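## Task

Working the two salad hands as a pair of tongs, pinch the beetroot cube between them and raise it out of the bowl. Keep it pinched all the way until it sits above the container, then lower it so it rests inside the container. Finally withdraw both salad hands and both arms so nothing touches it.

## Robot and tools

ROBOT. Two arms, left_arm and right_arm, face each other across a table. Each has six joints (waist, shoulder, elbow, wrist pitch, wrist yaw, wrist roll) plus a parallel gripper. The names are labels only and do not correspond to image sides. In each scene the arms hold salad hands that must work together like tongs to carry one food item from a bowl into a container.

FRAME. Reported positions use one shared scene frame in metres: origin at the table centre, table surface at z = +0.020, +z upward, and left_arm's base lies on the +y side. The gripper's fingers extend along its local +x and close along its local y. The reported end_effector_position is the spot between the finger pads, roughly 3-4 cm short of the fingertips; at long reach it may be somewhat inaccurate.

execute_actions. Argument "actions" is a list holding zero or one entry; optional "pictures" (boolean) requests camera images.
- Empty list: no command, just returns state plus pictures.
- Motion: {"rows": [...], "steps": n}, n from 1 to 15 (default 15), each step 1/30 s; a motion needs at least 8 steps. Each row covers one step; if rows run out, the final row repeats. Each row is a single flat list of 14 numbers covering both arms: left_arm waist, shoulder, elbow, wrist pitch, wrist yaw, wrist roll, opening, then the same seven for right_arm. Both arms must always be given, even if one stays still. The six joint values are absolute target angles in radians, in the same form that Joint positions reports. Stated ranges: waist -3.054..3.054, shoulder 0.000..3.142, elbow 0.000..2.356, wrist pitch -1.571..1.571, wrist yaw -1.571..1.571, wrist roll -3.142..3.142. A target more than 0.010 rad beyond a range end and farther out than the current angle gets the whole call refused (nothing is sent). Real ends may differ by 0.010 either way; over-range targets are clipped and the result may say "joint sent to its limit" (possibly referring to an earlier action). Opening is an absolute value from -1 to 1: +1 fully open, empty fingers touch near -0.80, anything lower adds no travel. A full close needs about 0.5 s.
- Wait: {"steps": n} with no rows, n up to 300; no new command, returns after n steps counted from the previous result.

MOTION LIMITS. Each step the target is held within a lead of the measured angle: 0.211 rad for waist/shoulder/elbow, 0.213 wrist pitch, 0.267 wrist yaw, 0.228 wrist roll. If targets would shift a gripper more than 70 mm from where it is, all that arm's targets are scaled back. So large moves take several calls. Friction may leave joints short of targets, especially when stretched, and tiny changes may not happen; compare Joint positions after each move.

TIMING. The simulation keeps running while you compose. Each action's result is captured 8 steps before the action finishes; those last steps run afterwards. Arms keep heading to the last row sent until everything has nearly stopped or a step is HELD.

RESULTS. The state line lists each arm's end_effector_position, end_effector_quat_wxyz and linear/angular velocities (m/s, rad/s). Joint positions / Joint velocities give one block per arm: six joints (rad, rad/s) then finger pad gap (m; 0.088 fully open). grip_measured is the finger opening on the command scale. "joint command not followed" means a clearance check altered or blocked joint targets on some steps; the rest of the row still applied. HELD marks steps where your row (or part) was not sent. "MOTOR HOT" appears from 50 °C; an "OVER-TEMPERATURE FAULT" at 95 °C freezes that arm until it cools, and if it does not cool in 30-60 s the arm goes limp and its gripper releases. A TORQUE FAULT (contact torque reaching a joint's load limit: waist 18.2, shoulder 22.5, elbow 22.4, wrist pitch 5.92, wrist yaw 5.9, wrist roll 5.54 N m, load included) halts that arm for 10 s and drops the rest of the call.

GRIPPING. To keep hold of a salad hand, command an opening clearly below grip_measured; a larger gap squeezes harder, up to about 34 N per pad. Readings may be off by about 1 mm per gripper. Closing fast can overshoot the force and sometimes pop the fingers open.

zoom_image: {"camera": name, "region": [x0, y0, x1, y1]} in pixels of that camera's latest image, origin top-left, region at most 504x504. Cameras: cam_high, cam_low, cam_left_wrist, cam_right_wrist, each 504x504.

finished_scene: {"scene": number} ends the current scene irreversibly, reports success, and gives the next task. The item must stay in the container afterwards. Ending a reply without any tool call ends everything.

AVOID. Anything leaving the table, dropping the salad hands or the item, arms colliding or pressing on each other (mounts count as arm), hard pushes, slams, and long loaded holds that heat motors. Loose objects may occasionally be nudged by outside disturbances; re-check before grasping.

Each tool is called after ">>>" by a JSON object that holds its "api" and its "payload".

## Session

>>> {"api": "execute_actions", "payload": {"actions": []}}

>>> {"api": "zoom_image", "payload": {"camera": "cam_high", "region": [100, 190, 400, 400]}}

Scene clock: 0.00 s of 4567.00 s.
left_arm: end_effector_position=(+0.2536, +0.3001, +0.2059) grip_measured=+0.857 end_effector_quat_wxyz=(-0.577, +0.454, -0.515, -0.442) end_effector_velocity=(+0.001, -0.000, +0.002) end_effector_angular_velocity=(+0.000, -0.014, -0.009) | right_arm: end_effector_position=(-0.3368, -0.2728, +0.3475) grip_measured=+0.840 end_effector_quat_wxyz=(+0.223, -0.040, -0.299, +0.927) end_effector_velocity=(+0.000, -0.000, -0.003) end_effector_angular_velocity=(-0.016, -0.011, +0.005)
Joint positions: left_arm=[ 1.012  1.701  1.537 -1.362 -0.076 -1.931  0.081] | right_arm=[ 0.992  1.104  0.69   0.473 -0.124 -0.603  0.08 ]
Joint velocities: left_arm=[-0.002 -0.007 -0.002  0.007 -0.007  0.007 -0.   ] | right_arm=[-0.002 -0.002  0.002 -0.022 -0.007  0.007 -0.   ]
Motor temperatures (°C, as the motors report them): left_arm=[22 26 28 25 25 24] | right_arm=[24 26 26 27 23 25]
Heat: left arm: hottest elbow 28 °C (+0.0 °C/min); right arm: hottest wrist pitch 27 °C (+0.0 °C/min).

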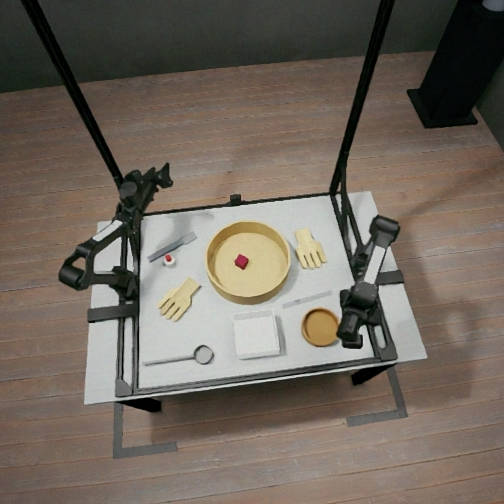

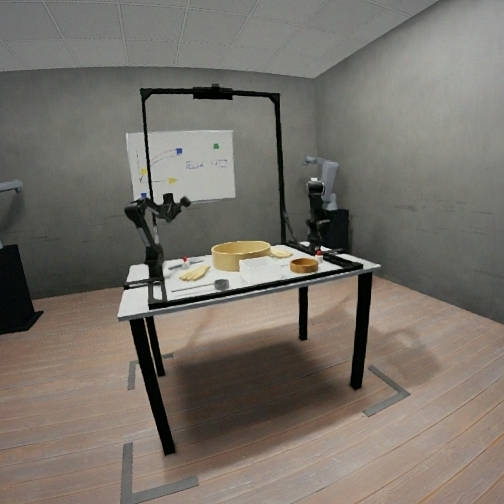

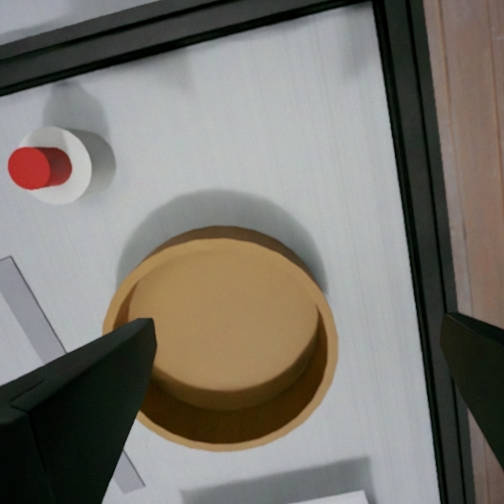

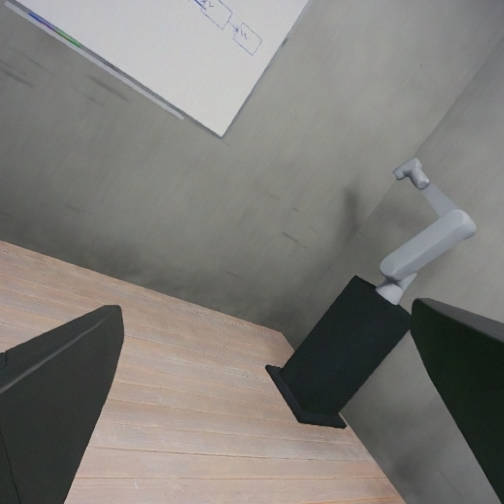

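Region (100, 190, 400, 400) of cam_high's 504x504 image, scaled by 1.680, with more detail than that image has; it fills the top 353 rows of this view, and the rest is white.

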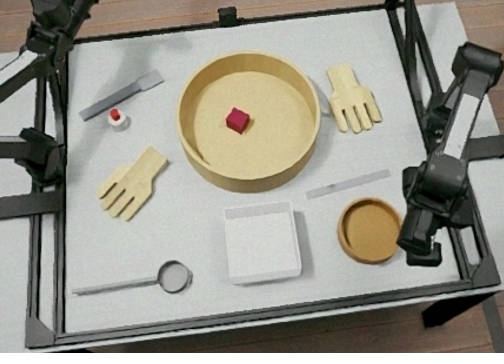

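>>> {"api": "execute_actions", "payload": {"actions": [{"rows":[[-0.624,1.5,1.35,-1.4,0,0.7,1,0,1.3,1.2,-1.3,0,-0.73,1]]}]}}

>>> {"api": "execute_actions", "payload": {"actions": [{"steps":35}]}}

>>> {"api": "execute_actions", "payload": {"actions": [{"rows":[[-0.624,1.57,1.05,-1.05,0,0.7,1,0,1.475,0.968,-1.064,0,-0.73,1]]}]}}

>>> {"api": "execute_actions", "payload": {"actions": [{"steps":18}], "pictures": true}}

Scene clock: 0.80 s of 4567.00 s.
left_arm: end_effector_position=(+0.1713, +0.2639, +0.2122) grip_measured=+0.992 end_effector_quat_wxyz=(-0.657, +0.298, -0.634, -0.279) end_effector_velocity=(-0.358, -0.214, +0.044) end_effector_angular_velocity=(-0.104, +0.000, -2.885) | right_arm: end_effector_position=(-0.3106, -0.1811, +0.3341) grip_measured=+0.975 end_effector_quat_wxyz=(+0.318, -0.172, -0.292, +0.885) end_effector_velocity=(+0.237, +0.398, +0.010) end_effector_angular_velocity=(-0.258, -0.639, -1.215)
Joint positions: left_arm=[ 0.768  1.545  1.399 -1.389 -0.021 -1.643  0.088] | right_arm=[ 0.794  1.24   0.872  0.248 -0.044 -0.689  0.087]
Joint velocities: left_arm=[-1.424 -0.447 -0.261 -0.081  0.125  1.458  0.011] | right_arm=[-1.048  0.418  0.877 -1.106  0.198 -0.242  0.01 ]
Motor temperatures (°C, as the motors report them): left_arm=[22 26 28 25 25 24] | right_arm=[24 26 26 27 23 25]
Heat: left arm: hottest elbow 28 °C (+0.0 °C/min); right arm: hottest wrist pitch 27 °C (+0.0 °C/min).
Steps of this call (steps 1 to 17: nothing new was sent; steps 18 to 24: the first 7 steps of this action). Readings (joint positions):
18: left_arm=[1.008 1.690 1.527 -1.357 -0.076 -1.912] | right_arm=[0.987 1.112 0.698 0.458 -0.123 -0.611]
19: left_arm=[0.985 1.667 1.499 -1.355 -0.070 -1.870] | right_arm=[0.963 1.131 0.724 0.423 -0.110 -0.630]
21: left_arm=[0.909 1.612 1.444 -1.384 -0.043 -1.788] | right_arm=[0.898 1.183 0.786 0.358 -0.074 -0.659]
24: the state above

Scene clock: 1.97 s of 4567.00 s.
left_arm: end_effector_position=(-0.1679, +0.2435, +0.2116) grip_measured=+1.000 end_effector_quat_wxyz=(+0.316, +0.627, +0.306, -0.644) end_effector_velocity=(-0.023, +0.019, +0.001) end_effector_angular_velocity=(-0.016, -0.030, -1.567) | right_arm: end_effector_position=(-0.0211, -0.2011, +0.2191) grip_measured=+1.000 end_effector_quat_wxyz=(+0.373, -0.600, +0.198, +0.679) end_effector_velocity=(+0.005, -0.205, -0.057) end_effector_angular_velocity=(-0.974, -0.017, +0.007)
Joint positions: left_arm=[-0.605  1.506  1.36  -1.397 -0.001  0.055  0.088] | right_arm=[ 0.004  1.294  1.184 -1.189 -0.    -0.727  0.088]
Joint velocities: left_arm=[-0.11  -0.007 -0.002 -0.007  0.007  1.458  0.   ] | right_arm=[-0.012 -0.002 -0.002 -0.974  0.007 -0.022  0.   ]
Motor temperatures (°C, as the motors report them): left_arm=[22 26 28 25 25 24] | right_arm=[24 26 26 27 23 25]
Heat: left arm: hottest elbow 28 °C (+0.0 °C/min); right arm: hottest wrist pitch 27 °C (+0.0 °C/min).
Kept back: nothing.
Steps of this call (steps 1 to 8: the last 8 steps of your previous action; steps 9 to 35: the robot went on to your last target). Readings (joint positions):
1: left_arm=[0.721 1.533 1.391 -1.391 -0.017 -1.594] | right_arm=[0.759 1.253 0.902 0.212 -0.037 -0.695]
2: left_arm=[0.675 1.525 1.385 -1.392 -0.014 -1.545] | right_arm=[0.725 1.262 0.932 0.177 -0.031 -0.701]
4: left_arm=[0.585 1.517 1.375 -1.393 -0.011 -1.448] | right_arm=[0.656 1.273 0.993 0.108 -0.023 -0.709]
8: left_arm=[0.407 1.514 1.364 -1.395 -0.007 -1.255] | right_arm=[0.515 1.280 1.104 -0.033 -0.014 -0.719]
35: the state above

Scene clock: 2.20 s of 4567.00 s.
left_arm: end_effector_position=(-0.1721, +0.2434, +0.1378) grip_measured=+1.000 end_effector_quat_wxyz=(+0.193, +0.682, +0.196, -0.677) end_effector_velocity=(+0.039, +0.063, -0.243) end_effector_angular_velocity=(+0.364, -0.254, -1.480) | right_arm: end_effector_position=(-0.0209, -0.2113, +0.1424) grip_measured=+1.000 end_effector_quat_wxyz=(+0.306, -0.637, +0.270, +0.654) end_effector_velocity=(+0.001, -0.143, -0.290) end_effector_angular_velocity=(-1.048, +0.003, +0.015)
Joint positions: left_arm=[-0.618  1.56   1.118 -1.137 -0.001  0.395  0.088] | right_arm=[ 0.003  1.439  1.023 -1.098 -0.    -0.728  0.088]
Joint velocities: left_arm=[-0.022  0.276 -0.716  0.549 -0.007  1.458  0.   ] | right_arm=[-0.007  0.525 -0.662  0.139 -0.007 -0.022  0.   ]
Motor temperatures (°C, as the motors report them): left_arm=[22 26 28 25 25 24] | right_arm=[24 26 26 27 23 25]
Heat: left arm: hottest elbow 28 °C (+0.0 °C/min); right arm: hottest wrist pitch 27 °C (+0.0 °C/min).
Steps of this call (steps 1 to 7: the first 7 steps of this action). Readings (joint positions):
1: left_arm=[-0.608 1.507 1.344 -1.377 -0.001 0.104] | right_arm=[0.004 1.302 1.174 -1.200 -0.000 -0.728]
2: left_arm=[-0.611 1.506 1.307 -1.321 -0.001 0.152] | right_arm=[0.004 1.312 1.154 -1.165 -0.000 -0.728]
4: left_arm=[-0.615 1.521 1.224 -1.232 -0.001 0.249] | right_arm=[0.004 1.363 1.107 -1.123 -0.000 -0.728]
7: the state above

Scene clock: 2.80 s of 4567.00 s.
left_arm: end_effector_position=(-0.1738, +0.2423, +0.1213) grip_measured=+1.000 end_effector_quat_wxyz=(+0.092, +0.700, +0.087, -0.703) end_effector_velocity=(-0.000, -0.003, -0.001) end_effector_angular_velocity=(-0.018, +0.004, -0.005) | right_arm: end_effector_position=(-0.0208, -0.2169, +0.1250) grip_measured=+1.000 end_effector_quat_wxyz=(+0.293, -0.643, +0.283, +0.648) end_effector_velocity=(-0.001, -0.002, -0.000) end_effector_angular_velocity=(-0.007, +0.007, +0.005)
Joint positions: left_arm=[-0.621  1.569  1.06  -1.053 -0.001  0.695  0.088] | right_arm=[ 0.003  1.467  0.978 -1.066 -0.    -0.728  0.088]
Joint velocities: left_arm=[ 0.002 -0.002 -0.007  0.022 -0.007  0.007  0.   ] | right_arm=[-0.002 -0.002 -0.002 -0.007 -0.007 -0.007  0.   ]
Motor temperatures (°C, as the motors report them): left_arm=[22 26 28 25 25 24] | right_arm=[24 26 26 27 23 25]
Heat: left arm: hottest elbow 28 °C (+0.0 °C/min); right arm: hottest wrist pitch 27 °C (+0.0 °C/min).
Kept back: nothing.
Steps of this call (steps 1 to 8: the last 8 steps of your previous action; steps 9 to 18: the robot went on to your last target). Readings (joint positions):
1: left_arm=[-0.619 1.567 1.099 -1.118 -0.001 0.444] | right_arm=[0.003 1.452 1.005 -1.093 -0.000 -0.728]
2: left_arm=[-0.619 1.569 1.086 -1.104 -0.001 0.492] | right_arm=[0.003 1.460 0.993 -1.087 -0.000 -0.728]
4: left_arm=[-0.620 1.569 1.075 -1.082 -0.001 0.576] | right_arm=[0.003 1.464 0.985 -1.077 -0.000 -0.728]
8: left_arm=[-0.621 1.569 1.067 -1.063 -0.001 0.656] | right_arm=[0.003 1.465 0.983 -1.069 -0.000 -0.728]
18: the state above

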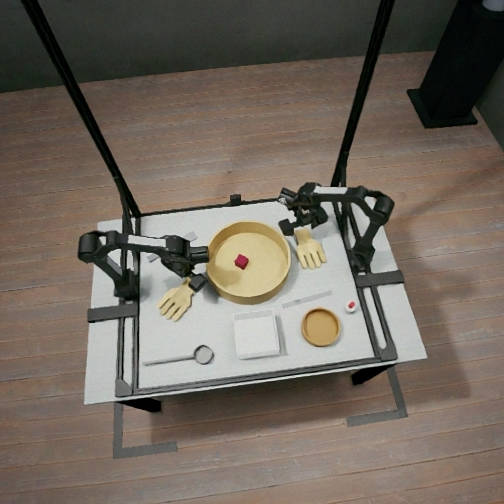

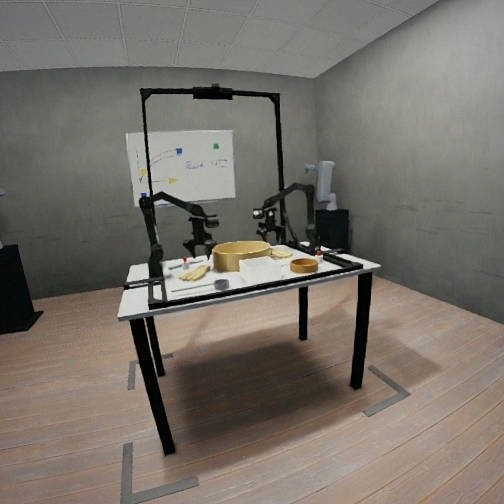

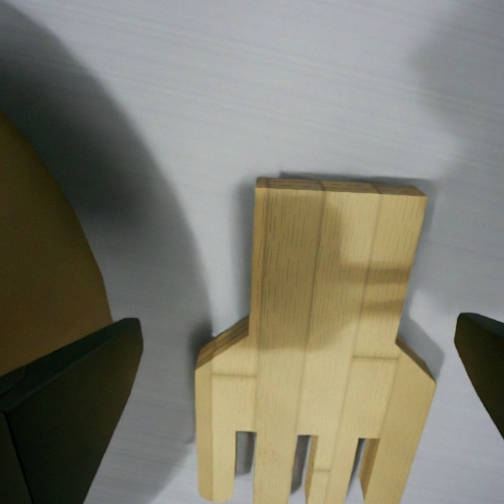

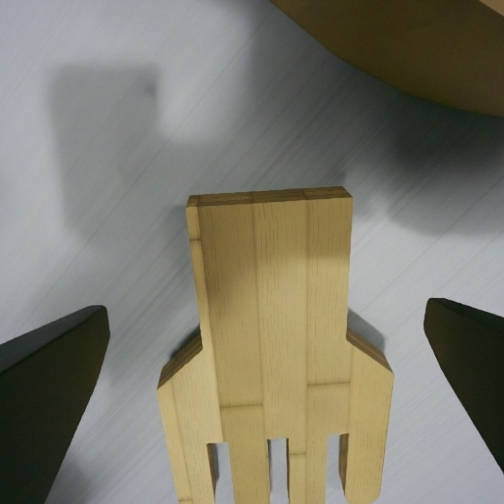

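>>> {"api": "execute_actions", "payload": {"actions": [{"rows":[[-0.75,1.68,1.107,-1.147,-0.134,0.65,1,0.085,1.625,1.046,-1.138,0.136,-0.69,1]]}]}}

>>> {"api": "execute_actions", "payload": {"actions": [{"rows":[[-0.75,1.765,0.982,-0.95,-0.134,0.65,1,0.085,1.713,0.92,-0.937,0.136,-0.69,1]]}]}}

>>> {"api": "execute_actions", "payload": {"actions": [{"rows":[[-0.75,1.765,0.982,-0.95,-0.134,0.65,0.55,0.085,1.713,0.92,-0.937,0.136,-0.69,0.55]]}], "pictures": true}}

Scene clock: 3.87 s of 4567.00 s.
left_arm: end_effector_position=(-0.1785, +0.2579, +0.1088) grip_measured=+1.000 end_effector_quat_wxyz=(+0.057, +0.760, +0.063, -0.645) end_effector_velocity=(+0.007, +0.020, -0.021) end_effector_angular_velocity=(+0.028, -0.320, -0.120) | right_arm: end_effector_position=(-0.0205, -0.2216, +0.1063) grip_measured=+1.000 end_effector_quat_wxyz=(+0.246, -0.706, +0.298, +0.594) end_effector_velocity=(+0.005, -0.011, -0.026) end_effector_angular_velocity=(-0.224, -0.203, +0.089)
Joint positions: left_arm=[-0.733  1.657  1.09  -1.129 -0.105  0.661  0.088] | right_arm=[ 0.071  1.6    1.016 -1.125  0.107 -0.699  0.088]
Joint velocities: left_arm=[-0.159  0.149  0.032 -0.125 -0.212 -0.066  0.   ] | right_arm=[ 0.1    0.193  0.046 -0.095  0.183  0.037  0.   ]
Motor temperatures (°C, as the motors report them): left_arm=[22 26 28 25 25 24] | right_arm=[24 26 27 27 23 25]
Heat: left arm: hottest elbow 28 °C (+0.0 °C/min); right arm: hottest elbow 27 °C (+0.0 °C/min).
Steps of this call (steps 1 to 15: the robot went on to your last target; steps 16 to 25: nothing new was sent; steps 26 to 32: the first 7 steps of this action). Readings (joint positions):
26: left_arm=[-0.628 1.577 1.062 -1.061 -0.017 0.693] | right_arm=[0.008 1.480 0.982 -1.075 0.016 -0.725]
27: left_arm=[-0.650 1.592 1.073 -1.083 -0.049 0.683] | right_arm=[0.022 1.503 0.995 -1.094 0.047 -0.718]
29: left_arm=[-0.698 1.626 1.085 -1.105 -0.078 0.671] | right_arm=[0.050 1.557 1.012 -1.103 0.080 -0.708]
32: the state above

Scene clock: 4.37 s of 4567.00 s.
left_arm: end_effector_position=(-0.1773, +0.2591, +0.0664) grip_measured=+1.000 end_effector_quat_wxyz=(+0.051, +0.774, +0.062, -0.628) end_effector_velocity=(+0.029, +0.029, -0.095) end_effector_angular_velocity=(+0.104, -0.127, -0.004) | right_arm: end_effector_position=(-0.0207, -0.2111, +0.0744) grip_measured=+1.000 end_effector_quat_wxyz=(+0.253, -0.710, +0.290, +0.590) end_effector_velocity=(-0.003, +0.047, -0.019) end_effector_angular_velocity=(+0.248, -0.007, +0.101)
Joint positions: left_arm=[-0.747  1.749  1.005 -0.989 -0.129  0.652  0.088] | right_arm=[ 0.08   1.679  0.964 -0.981  0.127 -0.692  0.088]
Joint velocities: left_arm=[-0.007  0.173 -0.247  0.256 -0.022 -0.007  0.   ] | right_arm=[ 0.017 -0.007 -0.066  0.315  0.037 -0.081  0.   ]
Motor temperatures (°C, as the motors report them): left_arm=[22 26 28 25 25 24] | right_arm=[24 26 27 27 23 25]
Heat: left arm: hottest elbow 28 °C (+0.0 °C/min); right arm: hottest elbow 27 °C (+0.0 °C/min).
Steps of this call (steps 1 to 8: the last 8 steps of your previous action; steps 9 to 15: the first 7 steps of this action). Readings (joint positions):
9: left_arm=[-0.745 1.673 1.093 -1.129 -0.127 0.653] | right_arm=[0.081 1.620 1.026 -1.122 0.129 -0.693]
10: left_arm=[-0.746 1.680 1.076 -1.079 -0.128 0.653] | right_arm=[0.081 1.628 1.011 -1.071 0.130 -0.693]
12: left_arm=[-0.747 1.713 1.045 -1.023 -0.129 0.652] | right_arm=[0.082 1.663 0.985 -1.009 0.131 -0.693]
15: the state above

Scene clock: 4.87 s of 4567.00 s.
left_arm: end_effector_position=(-0.1791, +0.2571, +0.0614) grip_measured=+0.630 end_effector_quat_wxyz=(+0.056, +0.770, +0.058, -0.633) end_effector_velocity=(+0.001, +0.000, -0.001) end_effector_angular_velocity=(-0.008, -0.004, +0.004) | right_arm: end_effector_position=(-0.0212, -0.2067, +0.0718) grip_measured=+0.626 end_effector_quat_wxyz=(+0.261, -0.707, +0.282, +0.594) end_effector_velocity=(-0.000, -0.002, +0.000) end_effector_angular_velocity=(-0.009, +0.007, +0.004)
Joint positions: left_arm=[-0.747  1.755  0.991 -0.954 -0.129  0.652  0.07 ] | right_arm=[ 0.082  1.679  0.954 -0.946  0.129 -0.692  0.07 ]
Joint velocities: left_arm=[-0.002 -0.002 -0.007  0.007 -0.007 -0.007 -0.03 ] | right_arm=[-0.002 -0.002 -0.002 -0.007 -0.007 -0.007 -0.029]
Motor temperatures (°C, as the motors report them): left_arm=[22 26 28 25 25 24] | right_arm=[24 26 27 27 23 25]
Heat: left arm: hottest elbow 28 °C (+0.0 °C/min); right arm: hottest elbow 27 °C (+0.0 °C/min).
Steps of this call (steps 1 to 8: the last 8 steps of your previous action; steps 9 to 15: the first 7 steps of this action). Readings (joint positions):
9: left_arm=[-0.747 1.755 0.992 -0.956 -0.129 0.652] | right_arm=[0.082 1.679 0.956 -0.948 0.129 -0.693]
10: left_arm=[-0.747 1.755 0.992 -0.956 -0.129 0.652] | right_arm=[0.082 1.679 0.955 -0.948 0.129 -0.693]
12: left_arm=[-0.747 1.755 0.991 -0.954 -0.129 0.652] | right_arm=[0.082 1.679 0.955 -0.947 0.129 -0.692]
15: the state above

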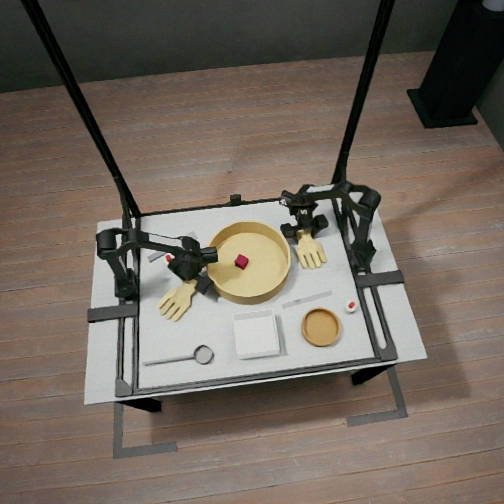

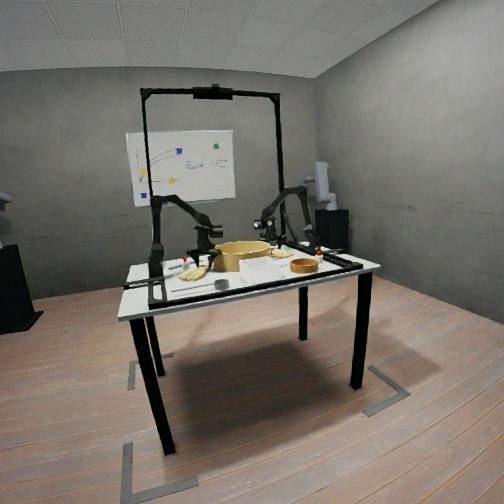

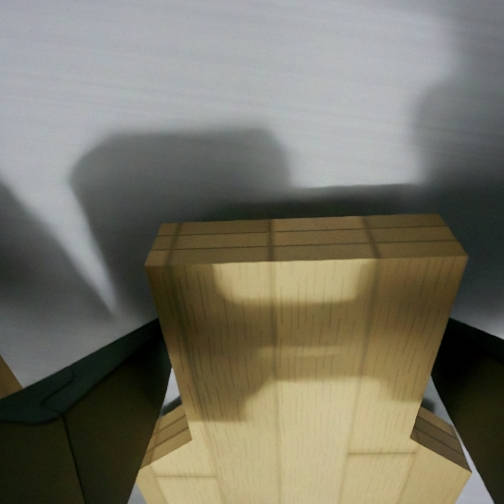

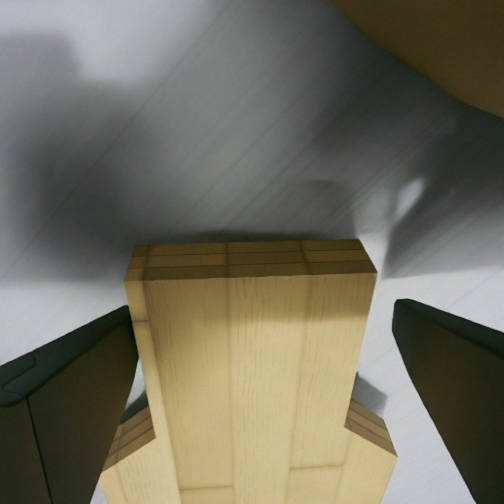

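>>> {"api": "execute_actions", "payload": {"actions": [{"rows":[[-0.75,1.765,0.982,-0.95,-0.134,0.65,-1,0.043,1.61,0.92,-0.95,0.07,-0.73,0.9]],"steps":12}]}}

>>> {"api": "execute_actions", "payload": {"actions": [{"rows":[[-0.75,1.765,0.982,-0.95,-0.134,0.65,-1,0.043,1.645,0.865,-0.873,0.07,-0.73,0.9]]}]}}

>>> {"api": "execute_actions", "payload": {"actions": [{"rows":[[-0.75,1.765,0.982,-0.95,-0.134,0.65,-1,0.043,1.645,0.865,-0.873,0.07,-0.73,0.5]]}], "pictures": true}}

Scene clock: 6.97 s of 4567.00 s.
left_arm: end_effector_position=(-0.1790, +0.2571, +0.0612) grip_measured=+0.406 end_effector_quat_wxyz=(+0.057, +0.770, +0.058, -0.632) end_effector_velocity=(+0.004, +0.004, +0.001) end_effector_angular_velocity=(+0.010, -0.020, +0.004) | right_arm: end_effector_position=(-0.0205, -0.2098, +0.0740) grip_measured=+0.767 end_effector_quat_wxyz=(+0.261, -0.696, +0.284, +0.606) end_effector_velocity=(+0.021, -0.078, +0.010) end_effector_angular_velocity=(-0.168, +0.155, -0.034)
Joint positions: left_arm=[-0.747  1.755  0.99  -0.952 -0.13   0.651  0.059] | right_arm=[ 0.062  1.652  0.938 -0.943  0.099 -0.712  0.077]
Joint velocities: left_arm=[-0.002 -0.002 -0.002 -0.022 -0.007 -0.007 -0.   ] | right_arm=[-0.159 -0.183 -0.159 -0.168 -0.154 -0.139  0.053]
Motor temperatures (°C, as the motors report them): left_arm=[22 27 28 25 25 24] | right_arm=[24 26 26 27 23 25]
Heat: left arm: hottest elbow 28 °C (+0.0 °C/min); right arm: hottest wrist pitch 27 °C (+0.0 °C/min).
Steps of this call (steps 1 to 8: the last 8 steps of your previous action; steps 9 to 15: the robot went on to your last target; steps 16 to 59: nothing new was sent; steps 60 to 63: the first 4 steps of this action). Readings (joint positions):
60: left_arm=[-0.747 1.755 0.990 -0.953 -0.130 0.652] | right_arm=[0.080 1.671 0.954 -0.943 0.125 -0.693]
61: left_arm=[-0.747 1.755 0.990 -0.953 -0.130 0.652] | right_arm=[0.074 1.664 0.948 -0.935 0.114 -0.700]
63: the state above

Scene clock: 7.47 s of 4567.00 s.
left_arm: end_effector_position=(-0.1790, +0.2571, +0.0612) grip_measured=+0.406 end_effector_quat_wxyz=(+0.057, +0.770, +0.058, -0.632) end_effector_velocity=(-0.001, -0.002, +0.001) end_effector_angular_velocity=(-0.015, +0.003, +0.004) | right_arm: end_effector_position=(-0.0203, -0.2129, +0.0686) grip_measured=+0.897 end_effector_quat_wxyz=(+0.266, -0.682, +0.281, +0.620) end_effector_velocity=(-0.006, +0.007, -0.009) end_effector_angular_velocity=(+0.056, +0.070, +0.001)
Joint positions: left_arm=[-0.747  1.755  0.99  -0.952 -0.13   0.651  0.059] | right_arm=[ 0.045  1.628  0.891 -0.892  0.07  -0.729  0.083]
Joint velocities: left_arm=[-0.002 -0.002  0.002  0.007 -0.007 -0.007 -0.   ] | right_arm=[-0.017 -0.007 -0.042  0.095 -0.066 -0.022  0.001]
Motor temperatures (°C, as the motors report them): left_arm=[22 27 28 25 25 24] | right_arm=[24 26 26 27 23 25]
Heat: left arm: hottest elbow 28 °C (+0.0 °C/min); right arm: hottest wrist pitch 27 °C (+0.0 °C/min).
Steps of this call (steps 1 to 8: the last 8 steps of your previous action; steps 9 to 15: the first 7 steps of this action). Readings (joint positions):
9: left_arm=[-0.747 1.755 0.990 -0.952 -0.130 0.651] | right_arm=[0.047 1.624 0.924 -0.942 0.077 -0.726]
10: left_arm=[-0.747 1.755 0.990 -0.952 -0.130 0.651] | right_arm=[0.047 1.624 0.915 -0.923 0.076 -0.726]
12: left_arm=[-0.747 1.755 0.990 -0.952 -0.130 0.651] | right_arm=[0.046 1.627 0.899 -0.903 0.073 -0.726]
15: the state above

Scene clock: 7.97 s of 4567.00 s.
left_arm: end_effector_position=(-0.1790, +0.2571, +0.0612) grip_measured=+0.406 end_effector_quat_wxyz=(+0.057, +0.770, +0.058, -0.632) end_effector_velocity=(+0.004, +0.004, +0.001) end_effector_angular_velocity=(+0.010, -0.020, +0.004) | right_arm: end_effector_position=(-0.0206, -0.2120, +0.0675) grip_measured=+0.567 end_effector_quat_wxyz=(+0.267, -0.681, +0.279, +0.622) end_effector_velocity=(-0.002, -0.004, -0.001) end_effector_angular_velocity=(-0.013, +0.007, +0.009)
Joint positions: left_arm=[-0.747  1.755  0.99  -0.952 -0.13   0.651  0.059] | right_arm=[ 0.044  1.628  0.887 -0.881  0.067 -0.731  0.067]
Joint velocities: left_arm=[-0.002 -0.002 -0.002 -0.022 -0.007 -0.007 -0.   ] | right_arm=[ 0.002 -0.002 -0.007 -0.007 -0.007 -0.007 -0.026]
Motor temperatures (°C, as the motors report them): left_arm=[22 27 28 25 25 24] | right_arm=[24 26 26 27 23 25]
Heat: left arm: hottest elbow 28 °C (+0.0 °C/min); right arm: hottest wrist pitch 27 °C (+0.0 °C/min).
Steps of this call (steps 1 to 8: the last 8 steps of your previous action; steps 9 to 15: the first 7 steps of this action). Readings (joint positions):
9: left_arm=[-0.747 1.755 0.990 -0.952 -0.130 0.651] | right_arm=[0.044 1.628 0.888 -0.881 0.067 -0.731]
10: left_arm=[-0.747 1.755 0.990 -0.952 -0.130 0.651] | right_arm=[0.044 1.628 0.888 -0.881 0.067 -0.731]
12: left_arm=[-0.747 1.755 0.990 -0.952 -0.130 0.651] | right_arm=[0.044 1.628 0.887 -0.881 0.067 -0.731]
15: the state above

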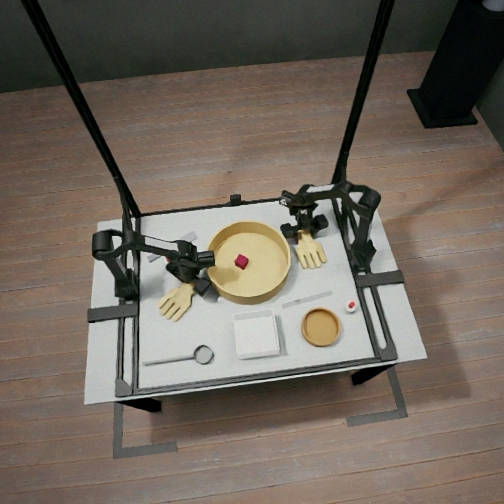

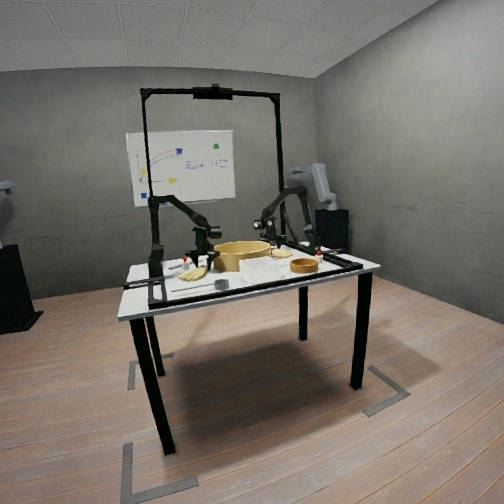

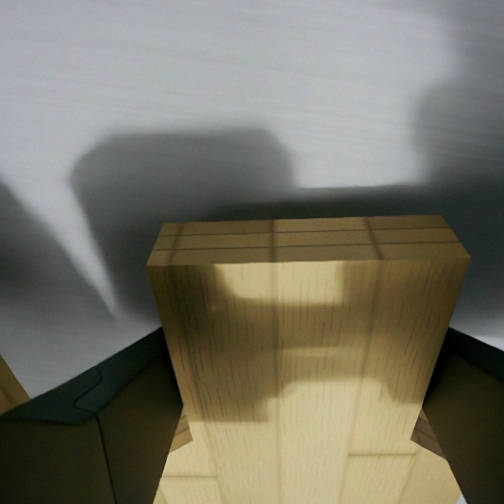

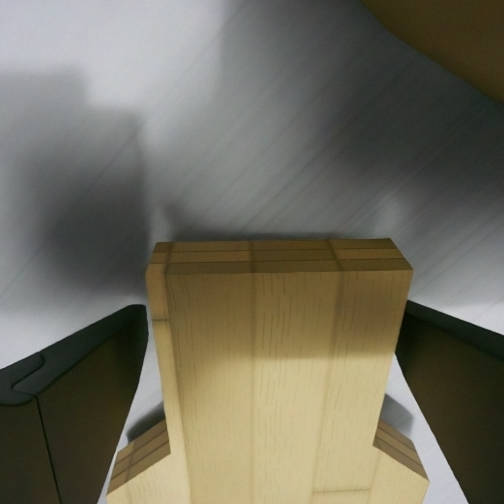

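>>> {"api": "execute_actions", "payload": {"actions": [{"rows":[[-0.75,1.765,0.982,-0.95,-0.134,0.65,-1,0.043,1.625,0.89,-0.88,0.07,-0.73,0]],"steps":10}]}}

>>> {"api": "execute_actions", "payload": {"actions": [{"rows":[[-0.75,1.6,1.3,-1.3,-0.134,0.65,-1,0.043,1.485,0.76,-0.89,0.07,-0.73,0]]}]}}

>>> {"api": "execute_actions", "payload": {"actions": [{"rows":[[-0.4,1.0,1.0,-0.6,0,0,-1,0.043,1.485,0.76,-0.89,0.07,-0.73,0.8]],"steps":10}]}}

>>> {"api": "execute_actions", "payload": {"actions": [{"rows":[[-0.4,1.0,1.0,-0.6,0,0,-1,0.095,1.59,0.805,-0.932,0.136,-0.68,0.8]]}]}}

>>> {"api": "execute_actions", "payload": {"actions": [{"rows":[[-0.25,0.8,0.6,0.2,-0.25,0,-1,0.095,1.59,0.805,-0.932,0.136,-0.68,0.5]]}], "pictures": true}}

Scene clock: 8.57 s of 4567.00 s.
left_arm: end_effector_position=(-0.1789, +0.2572, +0.0611) grip_measured=+0.406 end_effector_quat_wxyz=(+0.057, +0.770, +0.058, -0.632) end_effector_velocity=(+0.005, +0.001, +0.001) end_effector_angular_velocity=(-0.000, -0.031, +0.002) | right_arm: end_effector_position=(-0.0207, -0.2116, +0.0681) grip_measured=+0.386 end_effector_quat_wxyz=(+0.268, -0.680, +0.278, +0.623) end_effector_velocity=(-0.000, -0.005, +0.002) end_effector_angular_velocity=(-0.012, +0.006, -0.010)
Joint positions: left_arm=[-0.747  1.755  0.99  -0.952 -0.13   0.651  0.059] | right_arm=[ 0.044  1.625  0.887 -0.88   0.067 -0.731  0.058]
Joint velocities: left_arm=[-0.002  0.002  0.002 -0.022 -0.022 -0.007 -0.   ] | right_arm=[-0.002 -0.012 -0.002 -0.022 -0.007  0.007  0.029]
Motor temperatures (°C, as the motors report them): left_arm=[22 27 28 25 25 24] | right_arm=[24 26 26 27 23 25]
Heat: left arm: hottest elbow 28 °C (+0.0 °C/min); right arm: hottest wrist pitch 27 °C (+0.0 °C/min).
Steps of this call (steps 1 to 8: the last 8 steps of your previous action; steps 9 to 15: the robot went on to your last target; step 16: nothing new was sent; steps 17 to 18: the first 2 steps of this action). Readings (joint positions):
17: left_arm=[-0.747 1.755 0.990 -0.952 -0.130 0.651] | right_arm=[0.043 1.626 0.887 -0.880 0.067 -0.731]
18: the state above

Scene clock: 9.07 s of 4567.00 s.
left_arm: end_effector_position=(-0.1921, +0.2430, +0.1381) grip_measured=+0.406 end_effector_quat_wxyz=(+0.079, +0.749, +0.040, -0.656) end_effector_velocity=(-0.050, -0.054, +0.362) end_effector_angular_velocity=(-0.466, +0.422, +0.004) | right_arm: end_effector_position=(-0.0190, -0.2407, +0.0691) grip_measured=+0.391 end_effector_quat_wxyz=(+0.266, -0.682, +0.280, +0.621) end_effector_velocity=(+0.003, -0.055, -0.015) end_effector_angular_velocity=(-0.056, +0.004, -0.015)
Joint positions: left_arm=[-0.747  1.648  1.204 -1.186 -0.13   0.651  0.059] | right_arm=[ 0.044  1.519  0.785 -0.891  0.069 -0.731  0.058]
Joint velocities: left_arm=[-0.002 -0.52   0.935 -0.828 -0.007 -0.007  0.   ] | right_arm=[-0.007 -0.134 -0.198  0.007 -0.007  0.007 -0.   ]
Motor temperatures (°C, as the motors report them): left_arm=[22 27 28 25 25 24] | right_arm=[24 26 26 27 23 25]
Heat: left arm: hottest elbow 28 °C (+0.0 °C/min); right arm: hottest wrist pitch 27 °C (+0.0 °C/min).
Steps of this call (steps 1 to 8: the last 8 steps of your previous action; steps 9 to 15: the first 7 steps of this action). Readings (joint positions):
9: left_arm=[-0.747 1.749 1.001 -0.964 -0.130 0.651] | right_arm=[0.044 1.613 0.880 -0.876 0.067 -0.731]
10: left_arm=[-0.747 1.742 1.025 -1.011 -0.130 0.651] | right_arm=[0.044 1.591 0.861 -0.868 0.069 -0.731]
12: left_arm=[-0.747 1.706 1.086 -1.079 -0.130 0.651] | right_arm=[0.044 1.546 0.821 -0.889 0.069 -0.731]
15: the state above

Scene clock: 9.40 s of 4567.00 s.
left_arm: end_effector_position=(-0.1897, +0.2397, +0.1662) grip_measured=+0.406 end_effector_quat_wxyz=(+0.137, +0.704, +0.074, -0.693) end_effector_velocity=(+0.217, -0.080, -0.047) end_effector_angular_velocity=(-0.395, +1.473, +2.667) | right_arm: end_effector_position=(-0.0189, -0.2443, +0.0697) grip_measured=+0.391 end_effector_quat_wxyz=(+0.268, -0.681, +0.278, +0.622) end_effector_velocity=(-0.000, -0.006, -0.000) end_effector_angular_velocity=(-0.008, +0.007, +0.005)
Joint positions: left_arm=[-0.704  1.55   1.219 -1.193 -0.077  0.569  0.059] | right_arm=[ 0.044  1.498  0.769 -0.89   0.069 -0.731  0.058]
Joint velocities: left_arm=[ 1.223 -1.175 -1.346  1.311  0.799 -1.487 -0.   ] | right_arm=[-0.002 -0.017 -0.017 -0.007 -0.007 -0.007 -0.   ]
Motor temperatures (°C, as the motors report them): left_arm=[22 27 28 25 25 24] | right_arm=[24 26 26 27 23 25]
Heat: left arm: hottest elbow 28 °C (+0.0 °C/min); right arm: hottest wrist pitch 27 °C (+0.0 °C/min).
Steps of this call (steps 1 to 8: the last 8 steps of your previous action; steps 9 to 10: the first 2 steps of this action). Readings (joint positions):
9: left_arm=[-0.739 1.588 1.265 -1.260 -0.115 0.624] | right_arm=[0.044 1.499 0.769 -0.890 0.069 -0.731]
10: the state above

Scene clock: 9.90 s of 4567.00 s.
left_arm: end_effector_position=(-0.1387, +0.1805, +0.2948) grip_measured=+0.406 end_effector_quat_wxyz=(+0.519, +0.275, +0.163, -0.793) end_effector_velocity=(+0.006, -0.014, +0.080) end_effector_angular_velocity=(-0.311, +0.324, +0.164) | right_arm: end_effector_position=(-0.0194, -0.2516, +0.0607) grip_measured=+0.790 end_effector_quat_wxyz=(+0.246, -0.710, +0.294, +0.590) end_effector_velocity=(+0.000, -0.009, -0.014) end_effector_angular_velocity=(-0.128, -0.100, +0.007)
Joint positions: left_arm=[-0.408  1.022  1.018 -0.645 -0.007  0.029  0.059] | right_arm=[ 0.085  1.568  0.783 -0.924  0.12  -0.691  0.078]
Joint velocities: left_arm=[ 0.042 -0.164 -0.037  0.286  0.007 -0.212  0.   ] | right_arm=[ 0.061  0.125  0.032 -0.051  0.081  0.066  0.003]
Motor temperatures (°C, as the motors report them): left_arm=[22 27 28 25 25 24] | right_arm=[24 26 27 27 23 25]
Heat: left arm: hottest elbow 28 °C (+0.0 °C/min); right arm: hottest elbow 27 °C (+0.0 °C/min).
Steps of this call (steps 1 to 8: the last 8 steps of your previous action; steps 9 to 15: the first 7 steps of this action). Readings (joint positions):
9: left_arm=[-0.425 1.166 1.021 -0.806 -0.014 0.136] | right_arm=[0.046 1.500 0.769 -0.893 0.076 -0.725]
10: left_arm=[-0.421 1.126 1.019 -0.761 -0.011 0.105] | right_arm=[0.055 1.512 0.774 -0.903 0.090 -0.715]
12: left_arm=[-0.414 1.065 1.019 -0.687 -0.009 0.063] | right_arm=[0.072 1.543 0.780 -0.913 0.106 -0.702]
15: the state above

Scene clock: 10.40 s of 4567.00 s.
left_arm: end_effector_position=(-0.0677, +0.1706, +0.2905) grip_measured=+0.405 end_effector_quat_wxyz=(+0.670, +0.170, +0.102, -0.715) end_effector_velocity=(+0.077, -0.022, -0.182) end_effector_angular_velocity=(-0.342, +0.004, +0.379) | right_arm: end_effector_position=(-0.0192, -0.2503, +0.0605) grip_measured=+0.551 end_effector_quat_wxyz=(+0.245, -0.716, +0.294, +0.584) end_effector_velocity=(-0.001, +0.002, +0.001) end_effector_angular_velocity=(+0.010, +0.009, +0.004)
Joint positions: left_arm=[-0.271  0.829  0.735 -0.306 -0.206  0.002  0.059] | right_arm=[ 0.092  1.582  0.793 -0.93   0.132 -0.683  0.066]
Joint velocities: left_arm=[ 0.154 -0.237 -1.072  1.165 -0.242 -0.007  0.   ] | right_arm=[-0.002 -0.002  0.002  0.007 -0.007 -0.007 -0.019]
Motor temperatures (°C, as the motors report them): left_arm=[22 27 28 25 25 24] | right_arm=[24 26 27 27 24 25]
Heat: left arm: hottest elbow 28 °C (+0.0 °C/min); right arm: hottest elbow 27 °C (+0.0 °C/min).
Steps of this call (steps 1 to 8: the last 8 steps of your previous action; steps 9 to 15: the first 7 steps of this action). Readings (joint positions):
9: left_arm=[-0.398 0.995 0.989 -0.581 -0.014 0.005] | right_arm=[0.091 1.581 0.793 -0.930 0.130 -0.683]
10: left_arm=[-0.374 0.962 0.945 -0.522 -0.062 0.004] | right_arm=[0.091 1.581 0.793 -0.930 0.131 -0.683]
12: left_arm=[-0.312 0.886 0.856 -0.446 -0.157 0.003] | right_arm=[0.091 1.582 0.793 -0.930 0.131 -0.683]
15: the state above

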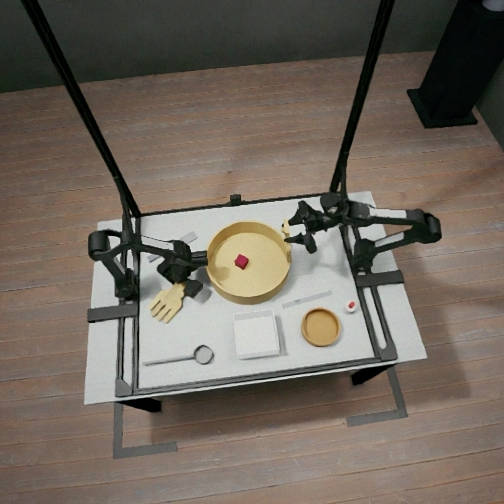

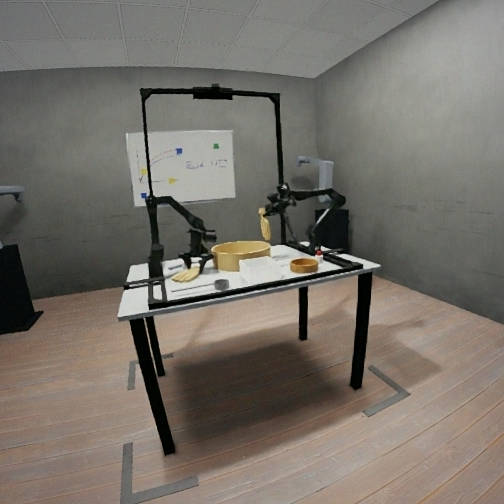

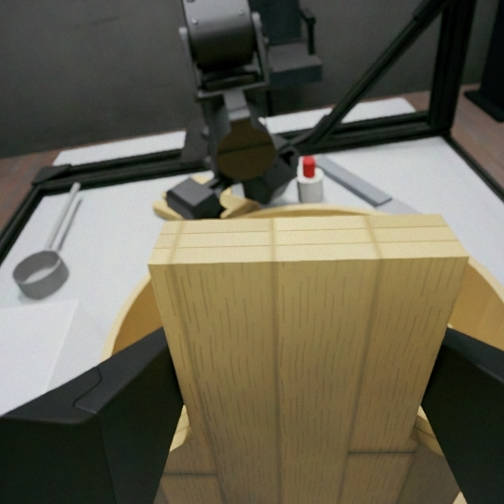

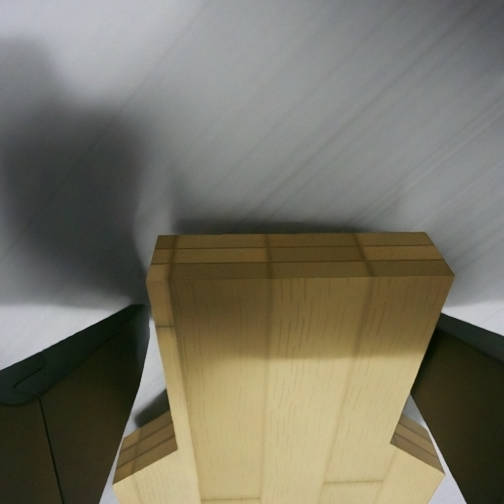

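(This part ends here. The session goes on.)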